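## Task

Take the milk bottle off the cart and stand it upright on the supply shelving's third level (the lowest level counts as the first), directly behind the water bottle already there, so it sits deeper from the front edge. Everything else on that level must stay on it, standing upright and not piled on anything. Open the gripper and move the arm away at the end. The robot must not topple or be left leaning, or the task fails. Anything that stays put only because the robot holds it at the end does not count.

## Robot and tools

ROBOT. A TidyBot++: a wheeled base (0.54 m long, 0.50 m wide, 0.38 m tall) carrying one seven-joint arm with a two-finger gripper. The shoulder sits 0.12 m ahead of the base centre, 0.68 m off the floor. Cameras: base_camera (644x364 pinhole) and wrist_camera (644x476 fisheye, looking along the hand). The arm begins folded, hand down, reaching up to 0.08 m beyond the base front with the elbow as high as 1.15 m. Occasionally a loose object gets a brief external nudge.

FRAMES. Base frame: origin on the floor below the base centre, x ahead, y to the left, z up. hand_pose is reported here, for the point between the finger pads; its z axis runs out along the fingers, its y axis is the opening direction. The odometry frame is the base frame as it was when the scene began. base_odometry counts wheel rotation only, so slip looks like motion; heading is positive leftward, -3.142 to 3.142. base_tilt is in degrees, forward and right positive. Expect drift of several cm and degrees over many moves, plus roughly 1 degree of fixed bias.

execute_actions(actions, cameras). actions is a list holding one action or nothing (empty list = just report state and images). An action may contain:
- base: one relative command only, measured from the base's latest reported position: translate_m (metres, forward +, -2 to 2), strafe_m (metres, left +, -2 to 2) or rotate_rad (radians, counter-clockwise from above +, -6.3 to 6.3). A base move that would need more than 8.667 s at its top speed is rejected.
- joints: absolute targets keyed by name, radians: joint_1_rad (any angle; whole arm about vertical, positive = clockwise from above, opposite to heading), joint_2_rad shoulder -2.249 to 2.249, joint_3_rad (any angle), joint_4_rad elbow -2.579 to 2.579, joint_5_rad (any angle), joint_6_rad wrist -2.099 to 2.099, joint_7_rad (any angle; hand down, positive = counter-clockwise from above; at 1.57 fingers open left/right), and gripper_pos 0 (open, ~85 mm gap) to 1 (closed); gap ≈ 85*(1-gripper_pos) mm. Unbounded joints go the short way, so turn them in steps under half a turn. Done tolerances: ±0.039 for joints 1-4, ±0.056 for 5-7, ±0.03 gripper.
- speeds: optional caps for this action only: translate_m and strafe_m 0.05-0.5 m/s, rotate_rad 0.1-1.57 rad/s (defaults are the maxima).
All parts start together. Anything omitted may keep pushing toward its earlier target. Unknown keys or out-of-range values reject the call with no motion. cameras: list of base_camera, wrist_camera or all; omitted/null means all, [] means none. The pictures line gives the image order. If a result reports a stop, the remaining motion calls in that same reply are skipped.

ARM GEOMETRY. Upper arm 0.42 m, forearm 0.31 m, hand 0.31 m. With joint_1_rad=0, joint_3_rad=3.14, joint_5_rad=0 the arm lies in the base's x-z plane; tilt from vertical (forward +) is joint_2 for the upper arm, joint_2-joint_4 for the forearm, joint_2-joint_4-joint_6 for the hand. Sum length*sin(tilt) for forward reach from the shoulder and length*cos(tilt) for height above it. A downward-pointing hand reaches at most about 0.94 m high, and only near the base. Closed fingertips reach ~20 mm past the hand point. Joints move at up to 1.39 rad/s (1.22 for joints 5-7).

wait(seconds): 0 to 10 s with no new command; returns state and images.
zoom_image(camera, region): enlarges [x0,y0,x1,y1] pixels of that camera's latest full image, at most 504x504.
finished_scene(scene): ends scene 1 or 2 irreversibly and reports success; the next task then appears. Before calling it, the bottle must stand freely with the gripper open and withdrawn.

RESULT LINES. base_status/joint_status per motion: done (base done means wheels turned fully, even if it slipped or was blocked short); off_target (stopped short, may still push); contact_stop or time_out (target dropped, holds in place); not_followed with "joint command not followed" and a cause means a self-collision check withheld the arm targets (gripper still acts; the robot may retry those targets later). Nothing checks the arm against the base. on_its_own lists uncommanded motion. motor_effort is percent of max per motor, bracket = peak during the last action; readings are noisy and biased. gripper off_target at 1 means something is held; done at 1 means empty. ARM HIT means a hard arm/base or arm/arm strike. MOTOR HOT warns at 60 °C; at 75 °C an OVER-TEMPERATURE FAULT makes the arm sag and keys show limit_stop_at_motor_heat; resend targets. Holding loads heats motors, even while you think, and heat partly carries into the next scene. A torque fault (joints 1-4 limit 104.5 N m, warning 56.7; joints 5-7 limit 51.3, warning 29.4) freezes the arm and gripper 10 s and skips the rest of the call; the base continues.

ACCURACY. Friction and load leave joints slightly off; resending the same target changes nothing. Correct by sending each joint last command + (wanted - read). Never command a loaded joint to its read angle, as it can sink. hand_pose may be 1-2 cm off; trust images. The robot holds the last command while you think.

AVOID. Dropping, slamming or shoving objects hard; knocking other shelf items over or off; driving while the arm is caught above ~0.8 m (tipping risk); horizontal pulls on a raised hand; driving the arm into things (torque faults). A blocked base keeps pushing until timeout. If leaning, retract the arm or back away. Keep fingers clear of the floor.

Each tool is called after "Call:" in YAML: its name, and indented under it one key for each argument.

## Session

Call:
execute_actions:
  actions: []

Scene clock: 0.00 s.
base_odometry: x=+0.000 y=+0.000 heading=+0.000 (m, m, rad; odometry frame)
base_tilt: forward=-0.1 right=-0.2 (deg)
base_status: not commanded
joint_positions: joint_1_rad=+0.028 joint_2_rad=-0.399 joint_3_rad=+3.184 joint_4_rad=-2.491 joint_5_rad=+0.041 joint_6_rad=-0.904 joint_7_rad=+1.586 gripper_pos=+0.000
joint_status: not commanded
motor_effort: joint_1_rad=+0 joint_2_rad=-1 joint_3_rad=-1 joint_4_rad=+15 joint_5_rad=-1 joint_6_rad=+0 joint_7_rad=+0 (%)
hand_pose: x=+0.2733 y=-0.0179 z=+0.6053 quat_wxyz=(+0.012, +0.997, -0.015, +0.073) (m; base frame)
pictures: base_camera, wrist_camera
Images, in order (width x height): base_camera 644x364, wrist_camera 644x476.

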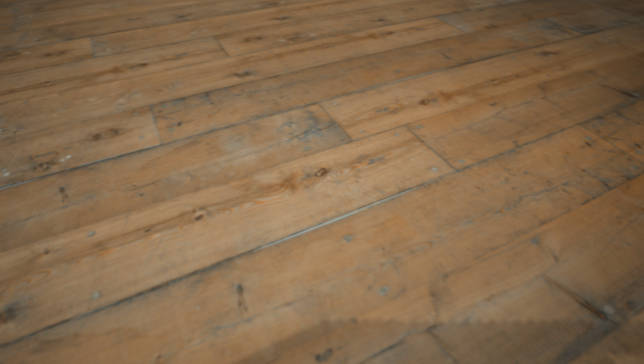

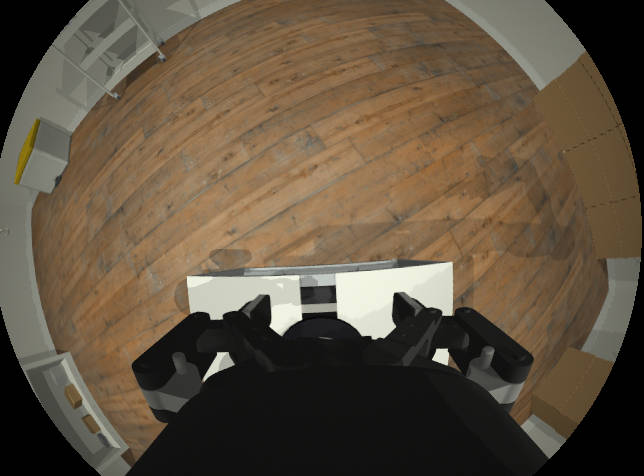

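Call:
execute_actions:
  actions:
    - {"base":{"rotate_rad":1.2},"joints":{"joint_1_rad":0.0,"joint_3_rad":3.12,"joint_5_rad":-0.03,"joint_6_rad":0.45}}
  cameras: ["wrist_camera"]

Call:
zoom_image:
  camera: "wrist_camera"
  region: [0, 60, 300, 340]

Scene clock: 7.50 s.
base_odometry: x=+0.000 y=+0.000 heading=+1.200 (m, m, rad; odometry frame)
base_tilt: forward=+0.0 right=-0.2 (deg)
base_status: done
joint_positions: joint_1_rad=+0.014 joint_2_rad=-0.399 joint_3_rad=+3.130 joint_4_rad=-2.490 joint_5_rad=-0.005 joint_6_rad=+0.434 joint_7_rad=+1.586 gripper_pos=+0.000
joint_status: all done
motor_effort: joint_1_rad=+0(1) joint_2_rad=-5(6) joint_3_rad=-1(0) joint_4_rad=+20(20) joint_5_rad=-1(2) joint_6_rad=+6(7) joint_7_rad=+0(1) (%)
hand_pose: x=+0.5384 y=+0.0003 z=+0.8863 quat_wxyz=(+0.007, +0.737, +0.004, +0.676) (m; base frame)
pictures: wrist_camera
Images, in order (width x height): wrist_camera 644x476.

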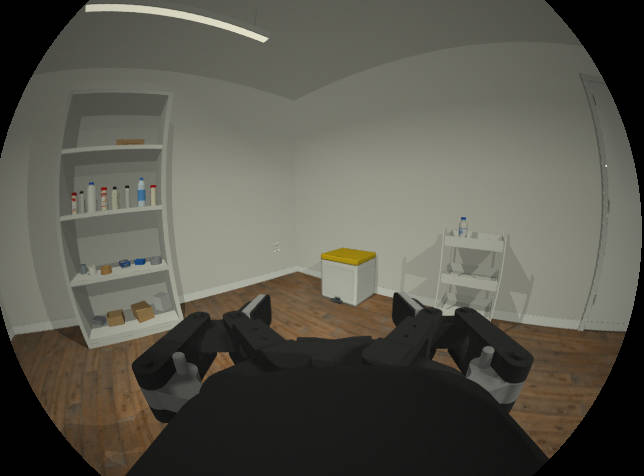

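Region (0, 60, 300, 340) of wrist_camera's 644x476 image, scaled by 1.680; it fills the top 470 rows of this view, and the rest is white.

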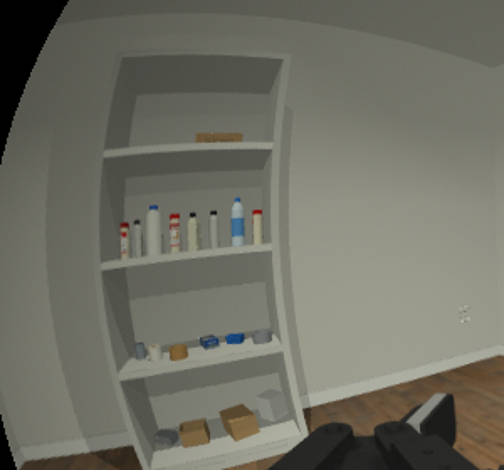

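Call:
execute_actions:
  actions:
    - {"base":{"rotate_rad":-0.52}}
  cameras: []

Call:
execute_actions:
  actions:
    - {"base":{"translate_m":0.8},"joints":{"joint_2_rad":0.27,"joint_4_rad":-2.31,"joint_6_rad":0.92}}

Scene clock: 15.30 s.
base_odometry: x=+0.000 y=+0.000 heading=+0.681 (m, m, rad; odometry frame)
base_tilt: forward=-0.1 right=-0.2 (deg)
base_status: done
joint_positions: joint_1_rad=+0.014 joint_2_rad=-0.399 joint_3_rad=+3.129 joint_4_rad=-2.490 joint_5_rad=-0.007 joint_6_rad=+0.434 joint_7_rad=+1.586 gripper_pos=+0.000
joint_status: not commanded
motor_effort: joint_1_rad=+0(1) joint_2_rad=-5(6) joint_3_rad=-1(0) joint_4_rad=+20(20) joint_5_rad=-1(1) joint_6_rad=+7(6) joint_7_rad=+1(0) (%)
hand_pose: x=+0.5384 y=+0.0007 z=+0.8863 quat_wxyz=(+0.007, +0.737, +0.003, +0.676) (m; base frame)
pictures: none
No camera images: the call's "cameras" was empty. Leave "cameras" out to get every camera's image.

Scene clock: 18.30 s.
base_odometry: x=+0.622 y=+0.503 heading=+0.680 (m, m, rad; odometry frame)
base_tilt: forward=+0.0 right=-0.2 (deg)
base_status: done
joint_positions: joint_1_rad=+0.014 joint_2_rad=+0.265 joint_3_rad=+3.129 joint_4_rad=-2.322 joint_5_rad=-0.007 joint_6_rad=+0.884 joint_7_rad=+1.586 gripper_pos=+0.000
joint_status: all done
motor_effort: joint_1_rad=+0(0) joint_2_rad=-22(25) joint_3_rad=-2(0) joint_4_rad=+14(20) joint_5_rad=-2(1) joint_6_rad=+6(7) joint_7_rad=+1(0) (%)
hand_pose: x=+0.7032 y=-0.0015 z=+0.7795 quat_wxyz=(+0.005, +0.752, +0.001, +0.659) (m; base frame)
pictures: base_camera, wrist_camera
Images, in order (width x height): base_camera 644x364, wrist_camera 644x476.

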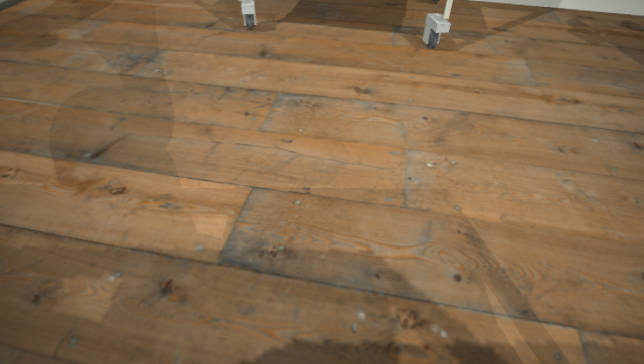

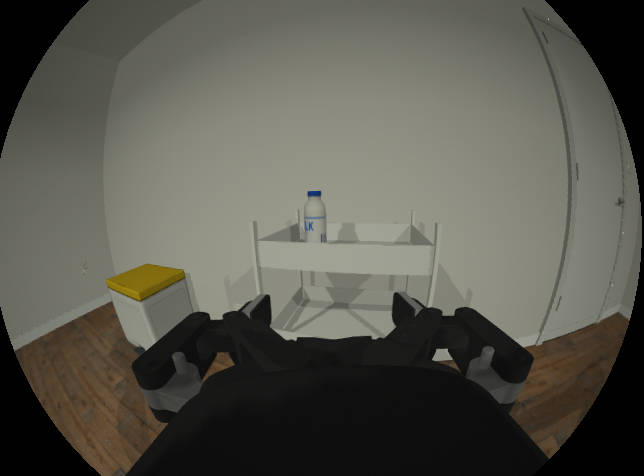

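Call:
execute_actions:
  actions:
    - {"base":{"translate_m":0.3}}
  cameras: ["wrist_camera"]

Scene clock: 23.63 s.
base_odometry: x=+0.855 y=+0.692 heading=+0.681 (m, m, rad; odometry frame)
base_tilt: forward=+0.0 right=-0.2 (deg)
base_status: done
joint_positions: joint_1_rad=+0.014 joint_2_rad=+0.269 joint_3_rad=+3.129 joint_4_rad=-2.318 joint_5_rad=-0.007 joint_6_rad=+0.884 joint_7_rad=+1.586 gripper_pos=+0.000
joint_status: not commanded
motor_effort: joint_1_rad=+0(0) joint_2_rad=-23(25) joint_3_rad=-1(1) joint_4_rad=+14(15) joint_5_rad=-1(1) joint_6_rad=+7(7) joint_7_rad=+1(0) (%)
hand_pose: x=+0.7047 y=-0.0015 z=+0.7790 quat_wxyz=(+0.005, +0.752, +0.001, +0.659) (m; base frame)
pictures: wrist_camera
Images, in order (width x height): wrist_camera 644x476.

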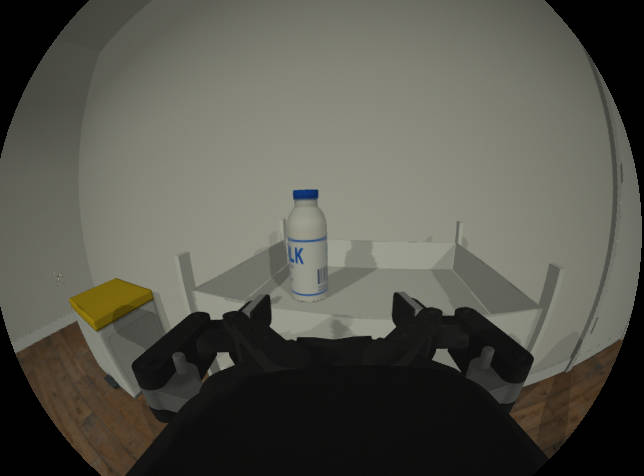

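Call:
execute_actions:
  actions:
    - {"base":{"strafe_m":0.033}}
  cameras: []

Call:
execute_actions:
  actions:
    - {"base":{"translate_m":0.17},"speeds":{"translate_m":0.15}}

Scene clock: 28.00 s.
base_odometry: x=+0.835 y=+0.718 heading=+0.681 (m, m, rad; odometry frame)
base_tilt: forward=+0.0 right=-0.2 (deg)
base_status: done
joint_positions: joint_1_rad=+0.007 joint_2_rad=+0.269 joint_3_rad=+3.125 joint_4_rad=-2.318 joint_5_rad=-0.008 joint_6_rad=+0.884 joint_7_rad=+1.586 gripper_pos=+0.000
joint_status: not commanded
motor_effort: joint_1_rad=+0(3) joint_2_rad=-23(23) joint_3_rad=-1(4) joint_4_rad=+14(14) joint_5_rad=-1(0) joint_6_rad=+6(7) joint_7_rad=+1(0) (%)
hand_pose: x=+0.7046 y=+0.0042 z=+0.7790 quat_wxyz=(+0.001, +0.752, +0.004, +0.659) (m; base frame)
pictures: none
No camera images: the call's "cameras" was empty. Leave "cameras" out to get every camera's image.

Scene clock: 29.80 s.
base_odometry: x=+0.967 y=+0.825 heading=+0.681 (m, m, rad; odometry frame)
base_tilt: forward=+0.0 right=-0.2 (deg)
base_status: done
joint_positions: joint_1_rad=+0.007 joint_2_rad=+0.269 joint_3_rad=+3.125 joint_4_rad=-2.318 joint_5_rad=-0.008 joint_6_rad=+0.885 joint_7_rad=+1.586 gripper_pos=+0.000
joint_status: not commanded
motor_effort: joint_1_rad=+0(0) joint_2_rad=-23(25) joint_3_rad=-1(2) joint_4_rad=+14(15) joint_5_rad=-1(0) joint_6_rad=+6(7) joint_7_rad=+0(0) (%)
hand_pose: x=+0.7048 y=+0.0042 z=+0.7795 quat_wxyz=(+0.001, +0.752, +0.004, +0.659) (m; base frame)
pictures: base_camera, wrist_camera
Images, in order (width x height): base_camera 644x364, wrist_camera 644x476.

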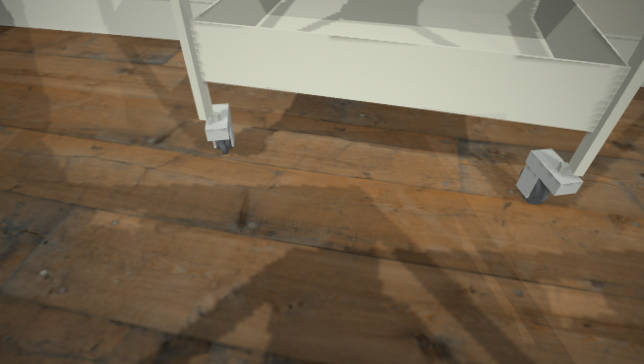

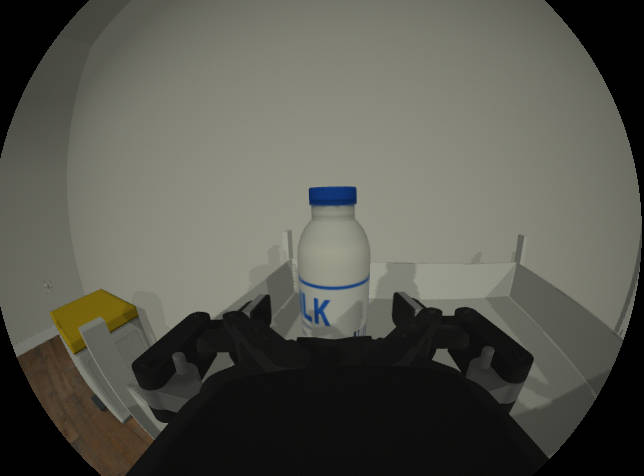

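Call:
execute_actions:
  actions:
    - {"base":{"translate_m":0.075},"speeds":{"translate_m":0.1}}
  cameras: ["wrist_camera"]

Call:
execute_actions:
  actions:
    - {"joints":{"gripper_pos":1}}
  cameras: ["wrist_camera"]

Scene clock: 36.27 s.
base_odometry: x=+1.025 y=+0.873 heading=+0.681 (m, m, rad; odometry frame)
base_tilt: forward=+0.0 right=-0.2 (deg)
base_status: done
joint_positions: joint_1_rad=+0.007 joint_2_rad=+0.269 joint_3_rad=+3.125 joint_4_rad=-2.318 joint_5_rad=-0.008 joint_6_rad=+0.885 joint_7_rad=+1.586 gripper_pos=+0.000
joint_status: not commanded
motor_effort: joint_1_rad=+0(1) joint_2_rad=-22(25) joint_3_rad=-1(2) joint_4_rad=+14(15) joint_5_rad=-1(0) joint_6_rad=+7(6) joint_7_rad=+0(0) (%)
hand_pose: x=+0.7049 y=+0.0042 z=+0.7796 quat_wxyz=(+0.001, +0.752, +0.004, +0.659) (m; base frame)
pictures: wrist_camera
Images, in order (width x height): wrist_camera 644x476.

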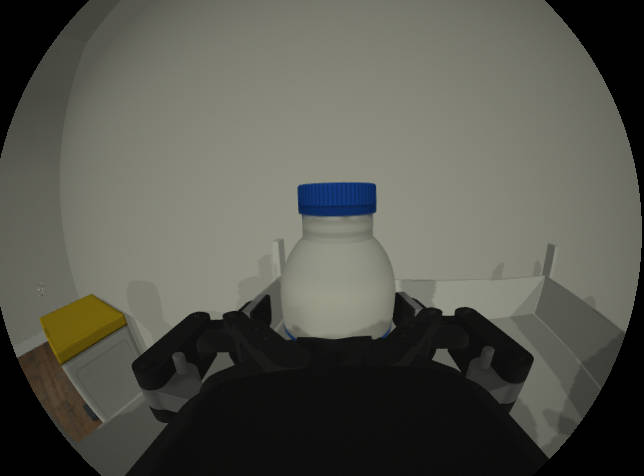

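Scene clock: 37.37 s.
base_odometry: x=+1.025 y=+0.873 heading=+0.681 (m, m, rad; odometry frame)
base_tilt: forward=+0.0 right=-0.2 (deg)
base_status: not commanded
joint_positions: joint_1_rad=+0.007 joint_2_rad=+0.269 joint_3_rad=+3.125 joint_4_rad=-2.318 joint_5_rad=-0.010 joint_6_rad=+0.886 joint_7_rad=+1.586 gripper_pos=+0.271
joint_status: gripper_pos off_target (ended at +0.271, target +1.000)
motor_effort: joint_1_rad=+1(2) joint_2_rad=-22(23) joint_3_rad=-1(3) joint_4_rad=+14(15) joint_5_rad=-2(0) joint_6_rad=+6(6) joint_7_rad=+0(0) (%)
hand_pose: x=+0.7049 y=+0.0038 z=+0.7798 quat_wxyz=(+0.001, +0.752, +0.003, +0.660) (m; base frame)
pictures: wrist_camera
Images, in order (width x height): wrist_camera 644x476.

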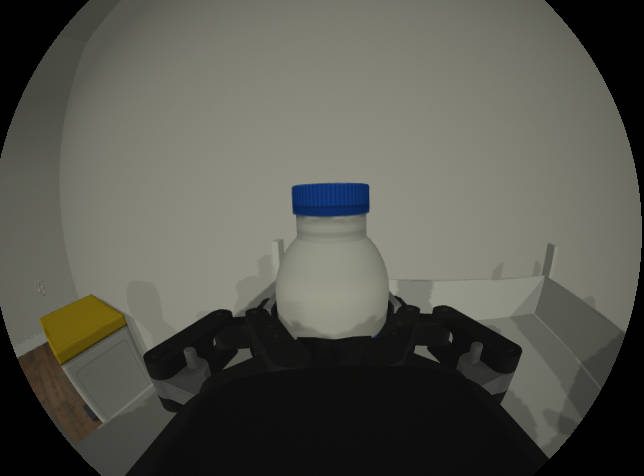

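Call:
execute_actions:
  actions:
    - {"joints":{"joint_2_rad":-0.1,"joint_4_rad":-1.41,"joint_6_rad":-0.33}}
  cameras: []

Call:
execute_actions:
  actions:
    - {"base":{"translate_m":-1.15}}
  cameras: []

Call:
execute_actions:
  actions:
    - {"base":{"rotate_rad":1.37},"speeds":{"rotate_rad":1.2}}
  cameras: []

Call:
execute_actions:
  actions:
    - {"base":{"translate_m":0.65}}

Scene clock: 45.03 s.
base_odometry: x=+1.025 y=+0.873 heading=+0.681 (m, m, rad; odometry frame)
base_tilt: forward=+0.0 right=-0.2 (deg)
base_status: not commanded
joint_positions: joint_1_rad=+0.007 joint_2_rad=-0.069 joint_3_rad=+3.125 joint_4_rad=-1.453 joint_5_rad=-0.010 joint_6_rad=-0.320 joint_7_rad=+1.586 gripper_pos=+0.271
joint_status: joint_4_rad off_target (ended at -1.453, target -1.410); the others done
motor_effort: joint_1_rad=+0(0) joint_2_rad=-24(33) joint_3_rad=-1(2) joint_4_rad=+28(28) joint_5_rad=-2(0) joint_6_rad=+11(11) joint_7_rad=+0(0) (%)
hand_pose: x=+0.7071 y=+0.0085 z=+1.1188 quat_wxyz=(-0.002, +0.752, +0.007, +0.659) (m; base frame)
pictures: none
No camera images: the call's "cameras" was empty. Leave "cameras" out to get every camera's image.

Scene clock: 48.83 s.
base_odometry: x=+0.131 y=+0.149 heading=+0.681 (m, m, rad; odometry frame)
base_tilt: forward=+0.0 right=-0.2 (deg)
base_status: done
joint_positions: joint_1_rad=+0.006 joint_2_rad=-0.074 joint_3_rad=+3.125 joint_4_rad=-1.452 joint_5_rad=-0.010 joint_6_rad=-0.324 joint_7_rad=+1.586 gripper_pos=+0.271
joint_status: not commanded
motor_effort: joint_1_rad=+0(4) joint_2_rad=-23(28) joint_3_rad=-1(6) joint_4_rad=+27(29) joint_5_rad=-1(2) joint_6_rad=+10(11) joint_7_rad=+0(0) (%)
hand_pose: x=+0.7047 y=+0.0090 z=+1.1208 quat_wxyz=(-0.002, +0.752, +0.008, +0.659) (m; base frame)
pictures: none
No camera images: the call's "cameras" was empty. Leave "cameras" out to get every camera's image.

Scene clock: 51.03 s.
base_odometry: x=+0.131 y=+0.149 heading=+2.051 (m, m, rad; odometry frame)
base_tilt: forward=+0.0 right=-0.2 (deg)
base_status: done
joint_positions: joint_1_rad=+0.002 joint_2_rad=-0.073 joint_3_rad=+3.117 joint_4_rad=-1.452 joint_5_rad=-0.010 joint_6_rad=-0.324 joint_7_rad=+1.586 gripper_pos=+0.271
joint_status: not commanded
motor_effort: joint_1_rad=+0(4) joint_2_rad=-23(26) joint_3_rad=-1(5) joint_4_rad=+28(27) joint_5_rad=-1(3) joint_6_rad=+11(11) joint_7_rad=+0(0) (%)
hand_pose: x=+0.7051 y=+0.0168 z=+1.1199 quat_wxyz=(-0.006, +0.752, +0.013, +0.659) (m; base frame)
pictures: none
No camera images: the call's "cameras" was empty. Leave "cameras" out to get every camera's image.

Scene clock: 53.70 s.
base_odometry: x=-0.170 y=+0.725 heading=+2.051 (m, m, rad; odometry frame)
base_tilt: forward=+0.0 right=-0.2 (deg)
base_status: done
joint_positions: joint_1_rad=+0.002 joint_2_rad=-0.070 joint_3_rad=+3.117 joint_4_rad=-1.452 joint_5_rad=-0.010 joint_6_rad=-0.325 joint_7_rad=+1.586 gripper_pos=+0.271
joint_status: not commanded
motor_effort: joint_1_rad=+0(0) joint_2_rad=-23(27) joint_3_rad=-1(1) joint_4_rad=+27(29) joint_5_rad=+0(1) joint_6_rad=+10(11) joint_7_rad=+0(1) (%)
hand_pose: x=+0.7062 y=+0.0168 z=+1.1182 quat_wxyz=(-0.006, +0.753, +0.013, +0.657) (m; base frame)
pictures: base_camera, wrist_camera
Images, in order (width x height): base_camera 644x364, wrist_camera 644x476.

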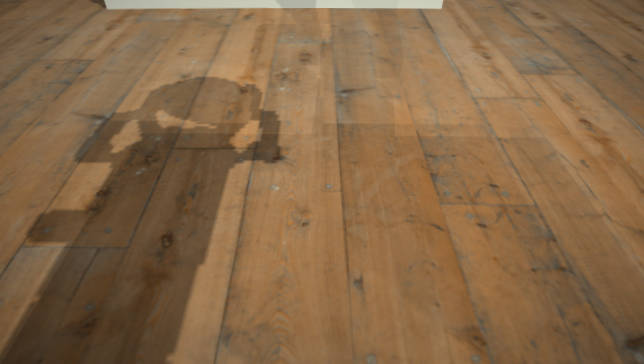

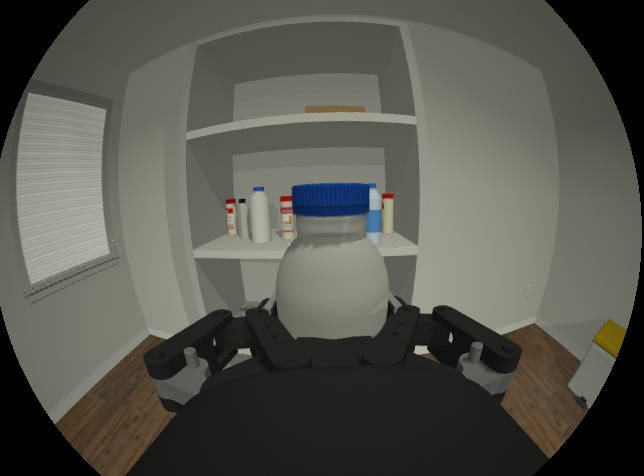

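Call:
execute_actions:
  actions:
    - {"base":{"translate_m":0.3},"joints":{"joint_1_rad":0.45,"joint_4_rad":-1.27,"joint_6_rad":-0.47}}

Scene clock: 61.77 s.
base_odometry: x=-0.309 y=+0.991 heading=+2.052 (m, m, rad; odometry frame)
base_tilt: forward=+0.0 right=-0.2 (deg)
base_status: done
joint_positions: joint_1_rad=+0.434 joint_2_rad=-0.068 joint_3_rad=+3.119 joint_4_rad=-1.320 joint_5_rad=-0.010 joint_6_rad=-0.460 joint_7_rad=+1.586 gripper_pos=+0.271
joint_status: joint_4_rad off_target (ended at -1.320, target -1.270); the others done
motor_effort: joint_1_rad=+0(1) joint_2_rad=-23(26) joint_3_rad=-1(1) joint_4_rad=+27(28) joint_5_rad=-1(1) joint_6_rad=+10(11) joint_7_rad=+0(0) (%)
hand_pose: x=+0.6501 y=-0.2282 z=+1.1563 quat_wxyz=(+0.135, +0.740, -0.150, +0.641) (m; base frame)
pictures: base_camera, wrist_camera
Images, in order (width x height): base_camera 644x364, wrist_camera 644x476.

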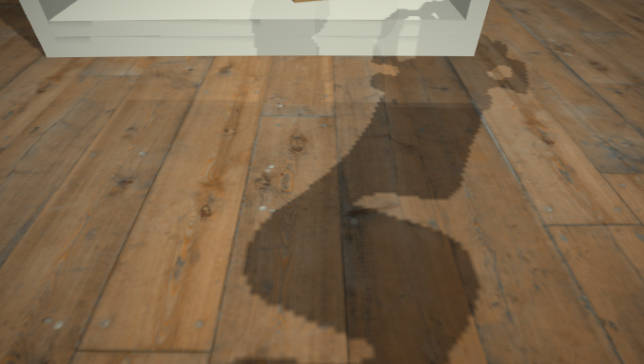

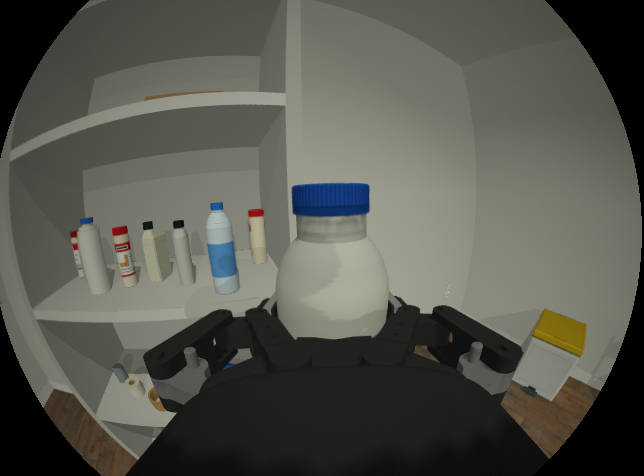

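Call:
execute_actions:
  actions:
    - {"base":{"strafe_m":0.12},"joints":{"joint_1_rad":0.01}}
  cameras: ["wrist_camera"]

Call:
execute_actions:
  actions:
    - {"base":{"translate_m":0.3},"speeds":{"translate_m":0.25}}

Scene clock: 72.87 s.
base_odometry: x=-0.415 y=+0.936 heading=+2.052 (m, m, rad; odometry frame)
base_tilt: forward=+0.0 right=-0.2 (deg)
base_status: done
joint_positions: joint_1_rad=+0.025 joint_2_rad=-0.068 joint_3_rad=+3.110 joint_4_rad=-1.319 joint_5_rad=-0.011 joint_6_rad=-0.461 joint_7_rad=+1.586 gripper_pos=+0.271
joint_status: all done
motor_effort: joint_1_rad=+0(3) joint_2_rad=-23(25) joint_3_rad=-1(3) joint_4_rad=+27(27) joint_5_rad=-1(2) joint_6_rad=+10(11) joint_7_rad=+0(1) (%)
hand_pose: x=+0.6965 y=+0.0078 z=+1.1568 quat_wxyz=(-0.001, +0.755, +0.007, +0.656) (m; base frame)
pictures: wrist_camera
Images, in order (width x height): wrist_camera 644x476.

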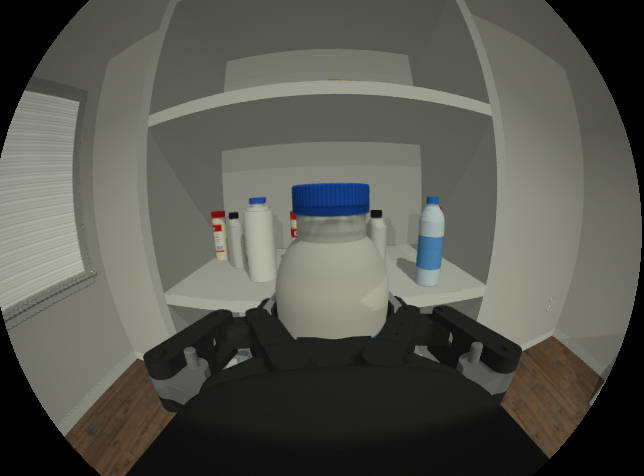

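Scene clock: 74.93 s.
base_odometry: x=-0.555 y=+1.202 heading=+2.052 (m, m, rad; odometry frame)
base_tilt: forward=-0.1 right=-0.2 (deg)
base_status: done
joint_positions: joint_1_rad=+0.025 joint_2_rad=-0.069 joint_3_rad=+3.110 joint_4_rad=-1.316 joint_5_rad=-0.011 joint_6_rad=-0.463 joint_7_rad=+1.586 gripper_pos=+0.271
joint_status: not commanded
motor_effort: joint_1_rad=+0(1) joint_2_rad=-22(26) joint_3_rad=-1(2) joint_4_rad=+27(28) joint_5_rad=-1(1) joint_6_rad=+10(11) joint_7_rad=+0(0) (%)
hand_pose: x=+0.6958 y=+0.0078 z=+1.1584 quat_wxyz=(-0.001, +0.755, +0.007, +0.656) (m; base frame)
pictures: base_camera, wrist_camera
Images, in order (width x height): base_camera 644x364, wrist_camera 644x476.

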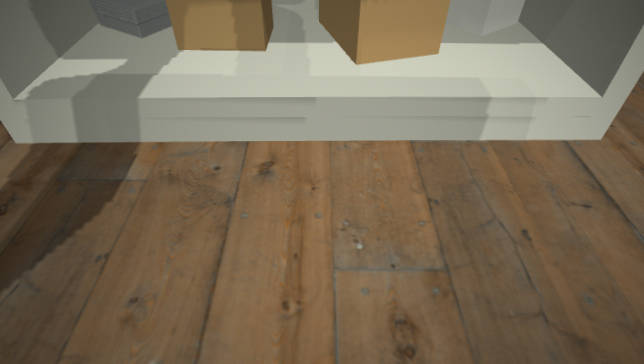

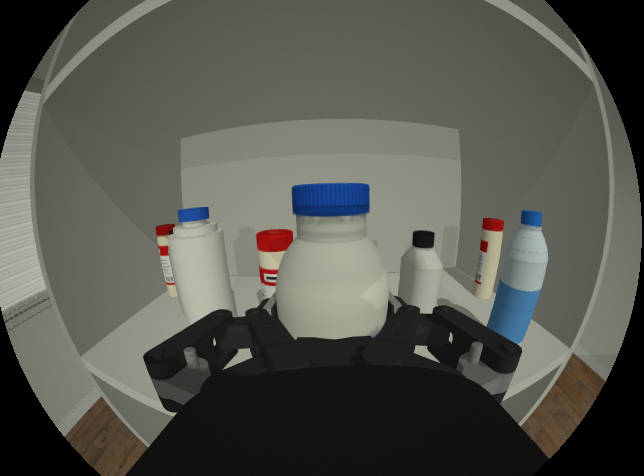

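Call:
execute_actions:
  actions:
    - {"base":{"strafe_m":-0.03},"joints":{"joint_4_rad":-1.40,"joint_6_rad":-0.29},"speeds":{"strafe_m":0.1}}
  cameras: []

Call:
execute_actions:
  actions:
    - {"base":{"translate_m":0.095},"speeds":{"translate_m":0.1}}
  cameras: ["wrist_camera"]

Scene clock: 84.20 s.
base_odometry: x=-0.528 y=+1.216 heading=+2.052 (m, m, rad; odometry frame)
base_tilt: forward=+0.0 right=-0.2 (deg)
base_status: done
joint_positions: joint_1_rad=+0.022 joint_2_rad=-0.070 joint_3_rad=+3.117 joint_4_rad=-1.422 joint_5_rad=-0.011 joint_6_rad=-0.355 joint_7_rad=+1.586 gripper_pos=+0.271
joint_status: joint_6_rad off_target (ended at -0.355, target -0.290); the others done
motor_effort: joint_1_rad=+0(2) joint_2_rad=-23(25) joint_3_rad=-1(1) joint_4_rad=+27(29) joint_5_rad=-1(1) joint_6_rad=+10(11) joint_7_rad=+0(0) (%)
hand_pose: x=+0.7044 y=+0.0048 z=+1.1275 quat_wxyz=(+0.000, +0.754, +0.005, +0.657) (m; base frame)
pictures: none
No camera images: the call's "cameras" was empty. Leave "cameras" out to get every camera's image.

Scene clock: 85.73 s.
base_odometry: x=-0.572 y=+1.300 heading=+2.052 (m, m, rad; odometry frame)
base_tilt: forward=+0.0 right=-0.1 (deg)
base_status: done
joint_positions: joint_1_rad=+0.022 joint_2_rad=-0.070 joint_3_rad=+3.117 joint_4_rad=-1.422 joint_5_rad=-0.011 joint_6_rad=-0.353 joint_7_rad=+1.586 gripper_pos=+0.271
joint_status: not commanded
motor_effort: joint_1_rad=+0(1) joint_2_rad=-23(26) joint_3_rad=-1(0) joint_4_rad=+27(29) joint_5_rad=-1(1) joint_6_rad=+10(11) joint_7_rad=+1(1) (%)
hand_pose: x=+0.7047 y=+0.0048 z=+1.1277 quat_wxyz=(+0.000, +0.753, +0.005, +0.658) (m; base frame)
pictures: wrist_camera
Images, in order (width x height): wrist_camera 644x476.

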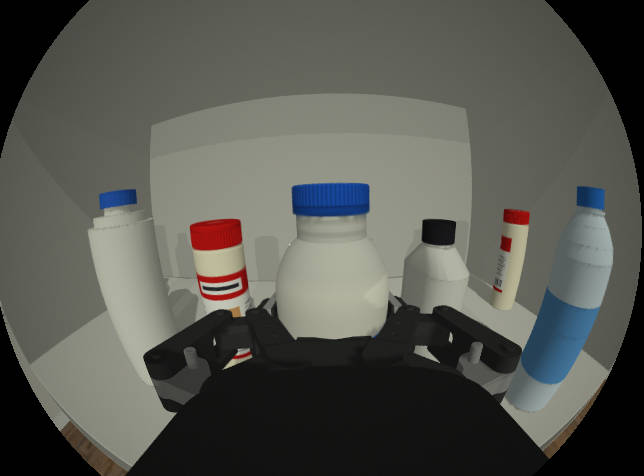

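Centered between neighbours. Lower.

Call:
execute_actions:
  actions:
    - {"joints":{"joint_4_rad":-1.45,"joint_6_rad":-0.235}}
  cameras: []

Call:
execute_actions:
  actions:
    - {"joints":{"joint_4_rad":-1.495,"joint_6_rad":-0.19}}
  cameras: []

Scene clock: 90.03 s.
base_odometry: x=-0.572 y=+1.300 heading=+2.052 (m, m, rad; odometry frame)
base_tilt: forward=+0.0 right=-0.2 (deg)
base_status: not commanded
joint_positions: joint_1_rad=+0.022 joint_2_rad=-0.070 joint_3_rad=+3.117 joint_4_rad=-1.469 joint_5_rad=-0.011 joint_6_rad=-0.300 joint_7_rad=+1.586 gripper_pos=+0.271
joint_status: joint_6_rad off_target (ended at -0.300, target -0.235); the others done
motor_effort: joint_1_rad=+0(0) joint_2_rad=-24(25) joint_3_rad=-1(1) joint_4_rad=+28(29) joint_5_rad=-1(1) joint_6_rad=+11(10) joint_7_rad=+0(0) (%)
hand_pose: x=+0.7079 y=+0.0046 z=+1.1154 quat_wxyz=(+0.000, +0.751, +0.004, +0.660) (m; base frame)
pictures: none
No camera images: the call's "cameras" was empty. Leave "cameras" out to get every camera's image.

Scene clock: 90.73 s.
base_odometry: x=-0.572 y=+1.300 heading=+2.052 (m, m, rad; odometry frame)
base_tilt: forward=+0.0 right=-0.2 (deg)
base_status: not commanded
joint_positions: joint_1_rad=+0.022 joint_2_rad=-0.070 joint_3_rad=+3.117 joint_4_rad=-1.503 joint_5_rad=-0.011 joint_6_rad=-0.246 joint_7_rad=+1.586 gripper_pos=+0.271
joint_status: joint_6_rad off_target (ended at -0.246, target -0.190); the others done
motor_effort: joint_1_rad=+0(0) joint_2_rad=-23(23) joint_3_rad=-1(1) joint_4_rad=+27(28) joint_5_rad=-1(1) joint_6_rad=+10(11) joint_7_rad=+0(0) (%)
hand_pose: x=+0.7101 y=+0.0044 z=+1.1111 quat_wxyz=(+0.000, +0.744, +0.004, +0.668) (m; base frame)
pictures: none
No camera images: the call's "cameras" was empty. Leave "cameras" out to get every camera's image.

Call:
execute_actions:
  actions:
    - {"joints":{"joint_4_rad":-1.51,"joint_6_rad":-0.22}}
  cameras: []

Call:
execute_actions:
  actions:
    - {"joints":{"gripper_pos":0}}
  cameras: []

Call:
execute_actions:
  actions:
    - {"base":{"translate_m":-0.15},"speeds":{"translate_m":0.2}}
  cameras: ["wrist_camera"]

Call:
execute_actions:
  actions:
    - {"base":{"strafe_m":-0.225},"speeds":{"strafe_m":0.2}}
  cameras: ["wrist_camera"]

Scene clock: 96.87 s.
base_odometry: x=-0.572 y=+1.300 heading=+2.052 (m, m, rad; odometry frame)
base_tilt: forward=+0.0 right=-0.2 (deg)
base_status: not commanded
joint_positions: joint_1_rad=+0.022 joint_2_rad=-0.073 joint_3_rad=+3.117 joint_4_rad=-1.506 joint_5_rad=-0.011 joint_6_rad=-0.246 joint_7_rad=+1.586 gripper_pos=+0.271
joint_status: all done
motor_effort: joint_1_rad=+0(0) joint_2_rad=-21(22) joint_3_rad=-1(1) joint_4_rad=+24(26) joint_5_rad=-1(1) joint_6_rad=+8(9) joint_7_rad=+0(1) (%)
hand_pose: x=+0.7087 y=+0.0045 z=+1.1109 quat_wxyz=(+0.000, +0.744, +0.004, +0.668) (m; base frame)
pictures: none
No camera images: the call's "cameras" was empty. Leave "cameras" out to get every camera's image.

Scene clock: 98.07 s.
base_odometry: x=-0.572 y=+1.300 heading=+2.052 (m, m, rad; odometry frame)
base_tilt: forward=+0.0 right=-0.2 (deg)
base_status: not commanded
joint_positions: joint_1_rad=+0.022 joint_2_rad=-0.089 joint_3_rad=+3.117 joint_4_rad=-1.506 joint_5_rad=-0.011 joint_6_rad=-0.246 joint_7_rad=+1.586 gripper_pos=+0.000
joint_status: all done
motor_effort: joint_1_rad=+0(0) joint_2_rad=-18(21) joint_3_rad=-1(1) joint_4_rad=+22(24) joint_5_rad=-1(2) joint_6_rad=+7(8) joint_7_rad=+0(0) (%)
hand_pose: x=+0.7018 y=+0.0046 z=+1.1202 quat_wxyz=(+0.000, +0.739, +0.004, +0.674) (m; base frame)
pictures: none
No camera images: the call's "cameras" was empty. Leave "cameras" out to get every camera's image.

Scene clock: 99.60 s.
base_odometry: x=-0.502 y=+1.167 heading=+2.052 (m, m, rad; odometry frame)
base_tilt: forward=-0.1 right=-0.2 (deg)
base_status: done
joint_positions: joint_1_rad=+0.022 joint_2_rad=-0.099 joint_3_rad=+3.117 joint_4_rad=-1.506 joint_5_rad=-0.011 joint_6_rad=-0.246 joint_7_rad=+1.586 gripper_pos=+0.000
joint_status: not commanded
motor_effort: joint_1_rad=+0(1) joint_2_rad=-17(23) joint_3_rad=-1(0) joint_4_rad=+22(23) joint_5_rad=+0(1) joint_6_rad=+6(7) joint_7_rad=+0(0) (%)
hand_pose: x=+0.6974 y=+0.0047 z=+1.1260 quat_wxyz=(+0.001, +0.736, +0.004, +0.677) (m; base frame)
pictures: wrist_camera
Images, in order (width x height): wrist_camera 644x476.

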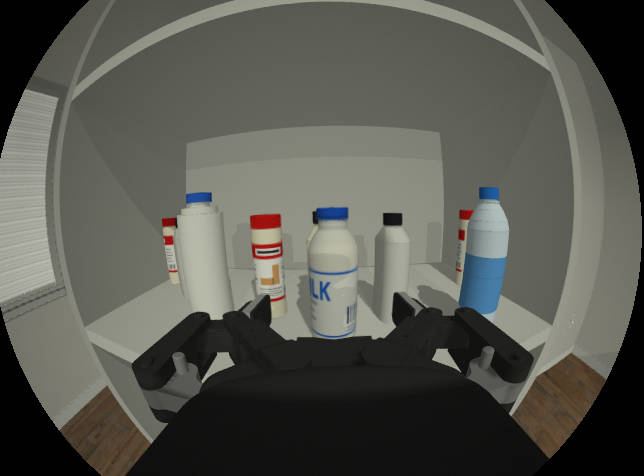

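Scene clock: 101.50 s.
base_odometry: x=-0.303 y=+1.271 heading=+2.052 (m, m, rad; odometry frame)
base_tilt: forward=+0.0 right=-0.2 (deg)
base_status: done
joint_positions: joint_1_rad=+0.020 joint_2_rad=-0.099 joint_3_rad=+3.118 joint_4_rad=-1.506 joint_5_rad=-0.011 joint_6_rad=-0.246 joint_7_rad=+1.586 gripper_pos=+0.000
joint_status: not commanded
motor_effort: joint_1_rad=+0(2) joint_2_rad=-17(18) joint_3_rad=-1(2) joint_4_rad=+22(22) joint_5_rad=-1(1) joint_6_rad=+7(7) joint_7_rad=+0(0) (%)
hand_pose: x=+0.6974 y=+0.0050 z=+1.1260 quat_wxyz=(+0.000, +0.736, +0.005, +0.677) (m; base frame)
pictures: wrist_camera
Images, in order (width x height): wrist_camera 644x476.

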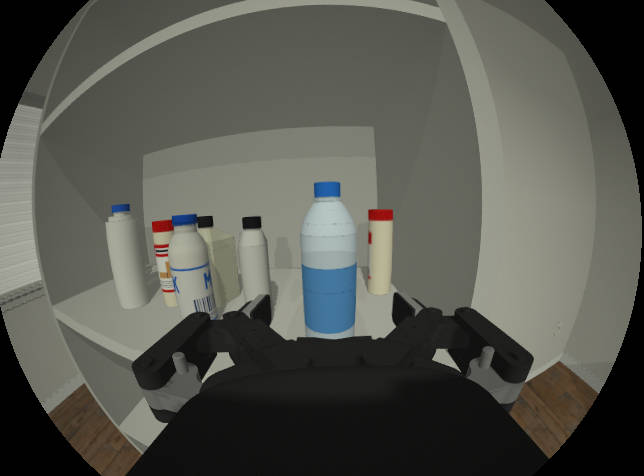

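Call:
execute_actions:
  actions:
    - {"base":{"translate_m":0.12},"joints":{"joint_2_rad":-0.06},"speeds":{"translate_m":0.12}}
  cameras: ["wrist_camera"]

Call:
execute_actions:
  actions:
    - {"joints":{"gripper_pos":1}}
  cameras: ["wrist_camera"]

Call:
execute_actions:
  actions:
    - {"joints":{"joint_4_rad":-1.42,"joint_2_rad":-0.09}}
  cameras: []

Scene clock: 115.50 s.
base_odometry: x=-0.358 y=+1.378 heading=+2.052 (m, m, rad; odometry frame)
base_tilt: forward=+0.0 right=-0.2 (deg)
base_status: done
joint_positions: joint_1_rad=+0.020 joint_2_rad=-0.060 joint_3_rad=+3.118 joint_4_rad=-1.506 joint_5_rad=-0.011 joint_6_rad=-0.246 joint_7_rad=+1.586 gripper_pos=+0.000
joint_status: all done
motor_effort: joint_1_rad=+0(0) joint_2_rad=-19(20) joint_3_rad=-1(1) joint_4_rad=+22(23) joint_5_rad=-1(2) joint_6_rad=+6(7) joint_7_rad=+0(0) (%)
hand_pose: x=+0.7143 y=+0.0047 z=+1.1031 quat_wxyz=(+0.000, +0.749, +0.004, +0.663) (m; base frame)
pictures: wrist_camera
Images, in order (width x height): wrist_camera 644x476.

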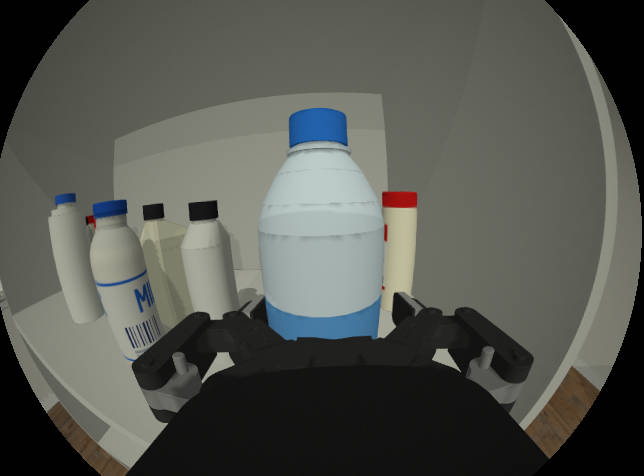

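Scene clock: 116.60 s.
base_odometry: x=-0.358 y=+1.378 heading=+2.052 (m, m, rad; odometry frame)
base_tilt: forward=+0.0 right=-0.2 (deg)
base_status: not commanded
joint_positions: joint_1_rad=+0.018 joint_2_rad=-0.061 joint_3_rad=+3.118 joint_4_rad=-1.507 joint_5_rad=-0.011 joint_6_rad=-0.246 joint_7_rad=+1.586 gripper_pos=+0.289
joint_status: gripper_pos off_target (ended at +0.289, target +1.000)
motor_effort: joint_1_rad=+0(3) joint_2_rad=-17(19) joint_3_rad=-1(2) joint_4_rad=+21(24) joint_5_rad=-1(2) joint_6_rad=+6(8) joint_7_rad=+0(0) (%)
hand_pose: x=+0.7139 y=+0.0062 z=+1.1035 quat_wxyz=(-0.001, +0.748, +0.005, +0.663) (m; base frame)
pictures: wrist_camera
Images, in order (width x height): wrist_camera 644x476.

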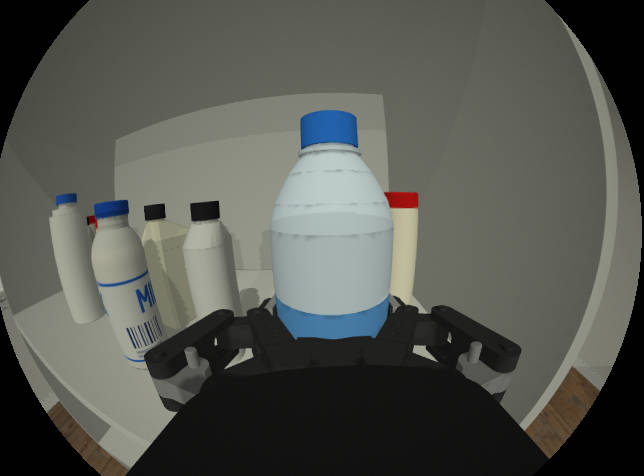

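Scene clock: 117.57 s.
base_odometry: x=-0.358 y=+1.378 heading=+2.052 (m, m, rad; odometry frame)
base_tilt: forward=+0.0 right=-0.2 (deg)
base_status: not commanded
joint_positions: joint_1_rad=+0.018 joint_2_rad=-0.059 joint_3_rad=+3.118 joint_4_rad=-1.465 joint_5_rad=-0.011 joint_6_rad=-0.246 joint_7_rad=+1.586 gripper_pos=+0.289
joint_status: joint_4_rad off_target (ended at -1.465, target -1.420); the others done
motor_effort: joint_1_rad=+0(1) joint_2_rad=-23(26) joint_3_rad=-1(1) joint_4_rad=+28(29) joint_5_rad=-1(2) joint_6_rad=+10(11) joint_7_rad=+1(0) (%)
hand_pose: x=+0.7141 y=+0.0062 z=+1.1280 quat_wxyz=(-0.001, +0.735, +0.005, +0.678) (m; base frame)
pictures: none
No camera images: the call's "cameras" was empty. Leave "cameras" out to get every camera's image.

Call:
execute_actions:
  actions:
    - {"base":{"translate_m":-0.06},"speeds":{"translate_m":0.1}}
  cameras: []

Call:
execute_actions:
  actions:
    - {"base":{"strafe_m":0.225},"speeds":{"strafe_m":0.15}}
  cameras: ["wrist_camera"]

Call:
execute_actions:
  actions:
    - {"base":{"translate_m":0.022},"speeds":{"translate_m":0.05}}
  cameras: []

Call:
execute_actions:
  actions:
    - {"joints":{"joint_4_rad":-1.51}}
  cameras: ["wrist_camera"]

Scene clock: 123.27 s.
base_odometry: x=-0.330 y=+1.325 heading=+2.052 (m, m, rad; odometry frame)
base_tilt: forward=+0.0 right=-0.2 (deg)
base_status: done
joint_positions: joint_1_rad=+0.018 joint_2_rad=-0.064 joint_3_rad=+3.118 joint_4_rad=-1.465 joint_5_rad=-0.011 joint_6_rad=-0.246 joint_7_rad=+1.586 gripper_pos=+0.289
joint_status: not commanded
motor_effort: joint_1_rad=+0(1) joint_2_rad=-24(28) joint_3_rad=-1(2) joint_4_rad=+27(28) joint_5_rad=-1(2) joint_6_rad=+10(11) joint_7_rad=+0(0) (%)
hand_pose: x=+0.7122 y=+0.0062 z=+1.1309 quat_wxyz=(-0.001, +0.734, +0.005, +0.680) (m; base frame)
pictures: none
No camera images: the call's "cameras" was empty. Leave "cameras" out to get every camera's image.

Scene clock: 125.43 s.
base_odometry: x=-0.530 y=+1.220 heading=+2.052 (m, m, rad; odometry frame)
base_tilt: forward=+0.0 right=-0.2 (deg)
base_status: done
joint_positions: joint_1_rad=+0.017 joint_2_rad=-0.064 joint_3_rad=+3.118 joint_4_rad=-1.465 joint_5_rad=-0.011 joint_6_rad=-0.246 joint_7_rad=+1.586 gripper_pos=+0.289
joint_status: not commanded
motor_effort: joint_1_rad=+0(2) joint_2_rad=-24(25) joint_3_rad=-1(2) joint_4_rad=+28(28) joint_5_rad=-1(2) joint_6_rad=+10(10) joint_7_rad=+0(1) (%)
hand_pose: x=+0.7122 y=+0.0070 z=+1.1310 quat_wxyz=(-0.001, +0.734, +0.006, +0.680) (m; base frame)
pictures: wrist_camera
Images, in order (width x height): wrist_camera 644x476.

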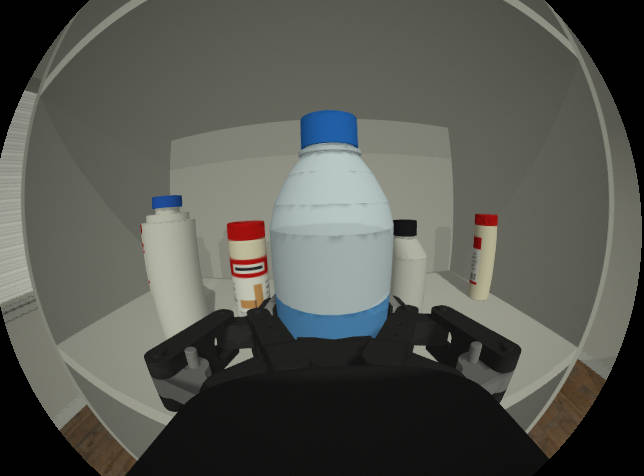

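Scene clock: 126.33 s.
base_odometry: x=-0.540 y=+1.240 heading=+2.053 (m, m, rad; odometry frame)
base_tilt: forward=-0.1 right=-0.2 (deg)
base_status: done
joint_positions: joint_1_rad=+0.017 joint_2_rad=-0.064 joint_3_rad=+3.118 joint_4_rad=-1.464 joint_5_rad=-0.011 joint_6_rad=-0.246 joint_7_rad=+1.586 gripper_pos=+0.289
joint_status: not commanded
motor_effort: joint_1_rad=-1(2) joint_2_rad=-25(26) joint_3_rad=-2(2) joint_4_rad=+28(29) joint_5_rad=-1(1) joint_6_rad=+10(11) joint_7_rad=+0(1) (%)
hand_pose: x=+0.7122 y=+0.0070 z=+1.1314 quat_wxyz=(-0.001, +0.733, +0.006, +0.680) (m; base frame)
pictures: none
No camera images: the call's "cameras" was empty. Leave "cameras" out to get every camera's image.

Scene clock: 127.27 s.
base_odometry: x=-0.540 y=+1.240 heading=+2.053 (m, m, rad; odometry frame)
base_tilt: forward=+0.0 right=-0.2 (deg)
base_status: not commanded
joint_positions: joint_1_rad=+0.017 joint_2_rad=-0.066 joint_3_rad=+3.118 joint_4_rad=-1.513 joint_5_rad=-0.011 joint_6_rad=-0.242 joint_7_rad=+1.586 gripper_pos=+0.289
joint_status: all done
motor_effort: joint_1_rad=+0(2) joint_2_rad=-20(25) joint_3_rad=-1(1) joint_4_rad=+23(27) joint_5_rad=-2(2) joint_6_rad=+7(11) joint_7_rad=+0(0) (%)
hand_pose: x=+0.7118 y=+0.0070 z=+1.1037 quat_wxyz=(-0.001, +0.748, +0.006, +0.664) (m; base frame)
pictures: wrist_camera
Images, in order (width x height): wrist_camera 644x476.

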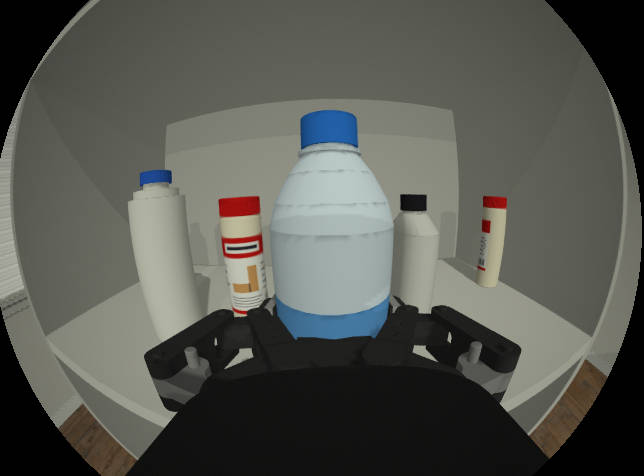

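Call:
execute_actions:
  actions:
    - {"joints":{"gripper_pos":0}}
  cameras: []

Call:
execute_actions:
  actions:
    - {"base":{"translate_m":-0.35},"speeds":{"translate_m":0.3}}
  cameras: ["wrist_camera"]

Scene clock: 132.10 s.
base_odometry: x=-0.540 y=+1.240 heading=+2.053 (m, m, rad; odometry frame)
base_tilt: forward=+0.0 right=-0.2 (deg)
base_status: not commanded
joint_positions: joint_1_rad=+0.017 joint_2_rad=-0.083 joint_3_rad=+3.118 joint_4_rad=-1.520 joint_5_rad=-0.011 joint_6_rad=-0.242 joint_7_rad=+1.586 gripper_pos=+0.000
joint_status: all done
motor_effort: joint_1_rad=+0(0) joint_2_rad=-18(22) joint_3_rad=-1(1) joint_4_rad=+22(25) joint_5_rad=-1(1) joint_6_rad=+6(8) joint_7_rad=+0(0) (%)
hand_pose: x=+0.7050 y=+0.0071 z=+1.1094 quat_wxyz=(-0.001, +0.744, +0.006, +0.668) (m; base frame)
pictures: none
No camera images: the call's "cameras" was empty. Leave "cameras" out to get every camera's image.

Scene clock: 134.23 s.
base_odometry: x=-0.378 y=+0.929 heading=+2.052 (m, m, rad; odometry frame)
base_tilt: forward=-0.1 right=-0.2 (deg)
base_status: done
joint_positions: joint_1_rad=+0.017 joint_2_rad=-0.091 joint_3_rad=+3.118 joint_4_rad=-1.519 joint_5_rad=-0.011 joint_6_rad=-0.242 joint_7_rad=+1.586 gripper_pos=+0.000
joint_status: not commanded
motor_effort: joint_1_rad=+0(1) joint_2_rad=-18(21) joint_3_rad=-1(1) joint_4_rad=+22(23) joint_5_rad=-1(2) joint_6_rad=+7(7) joint_7_rad=+1(0) (%)
hand_pose: x=+0.7015 y=+0.0071 z=+1.1143 quat_wxyz=(-0.001, +0.741, +0.006, +0.671) (m; base frame)
pictures: wrist_camera
Images, in order (width x height): wrist_camera 644x476.

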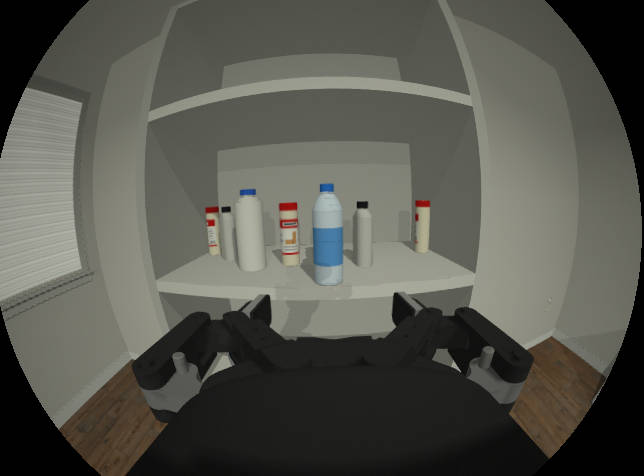

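Call:
finished_scene:
  scene: 2

The scene is finished: the task was done.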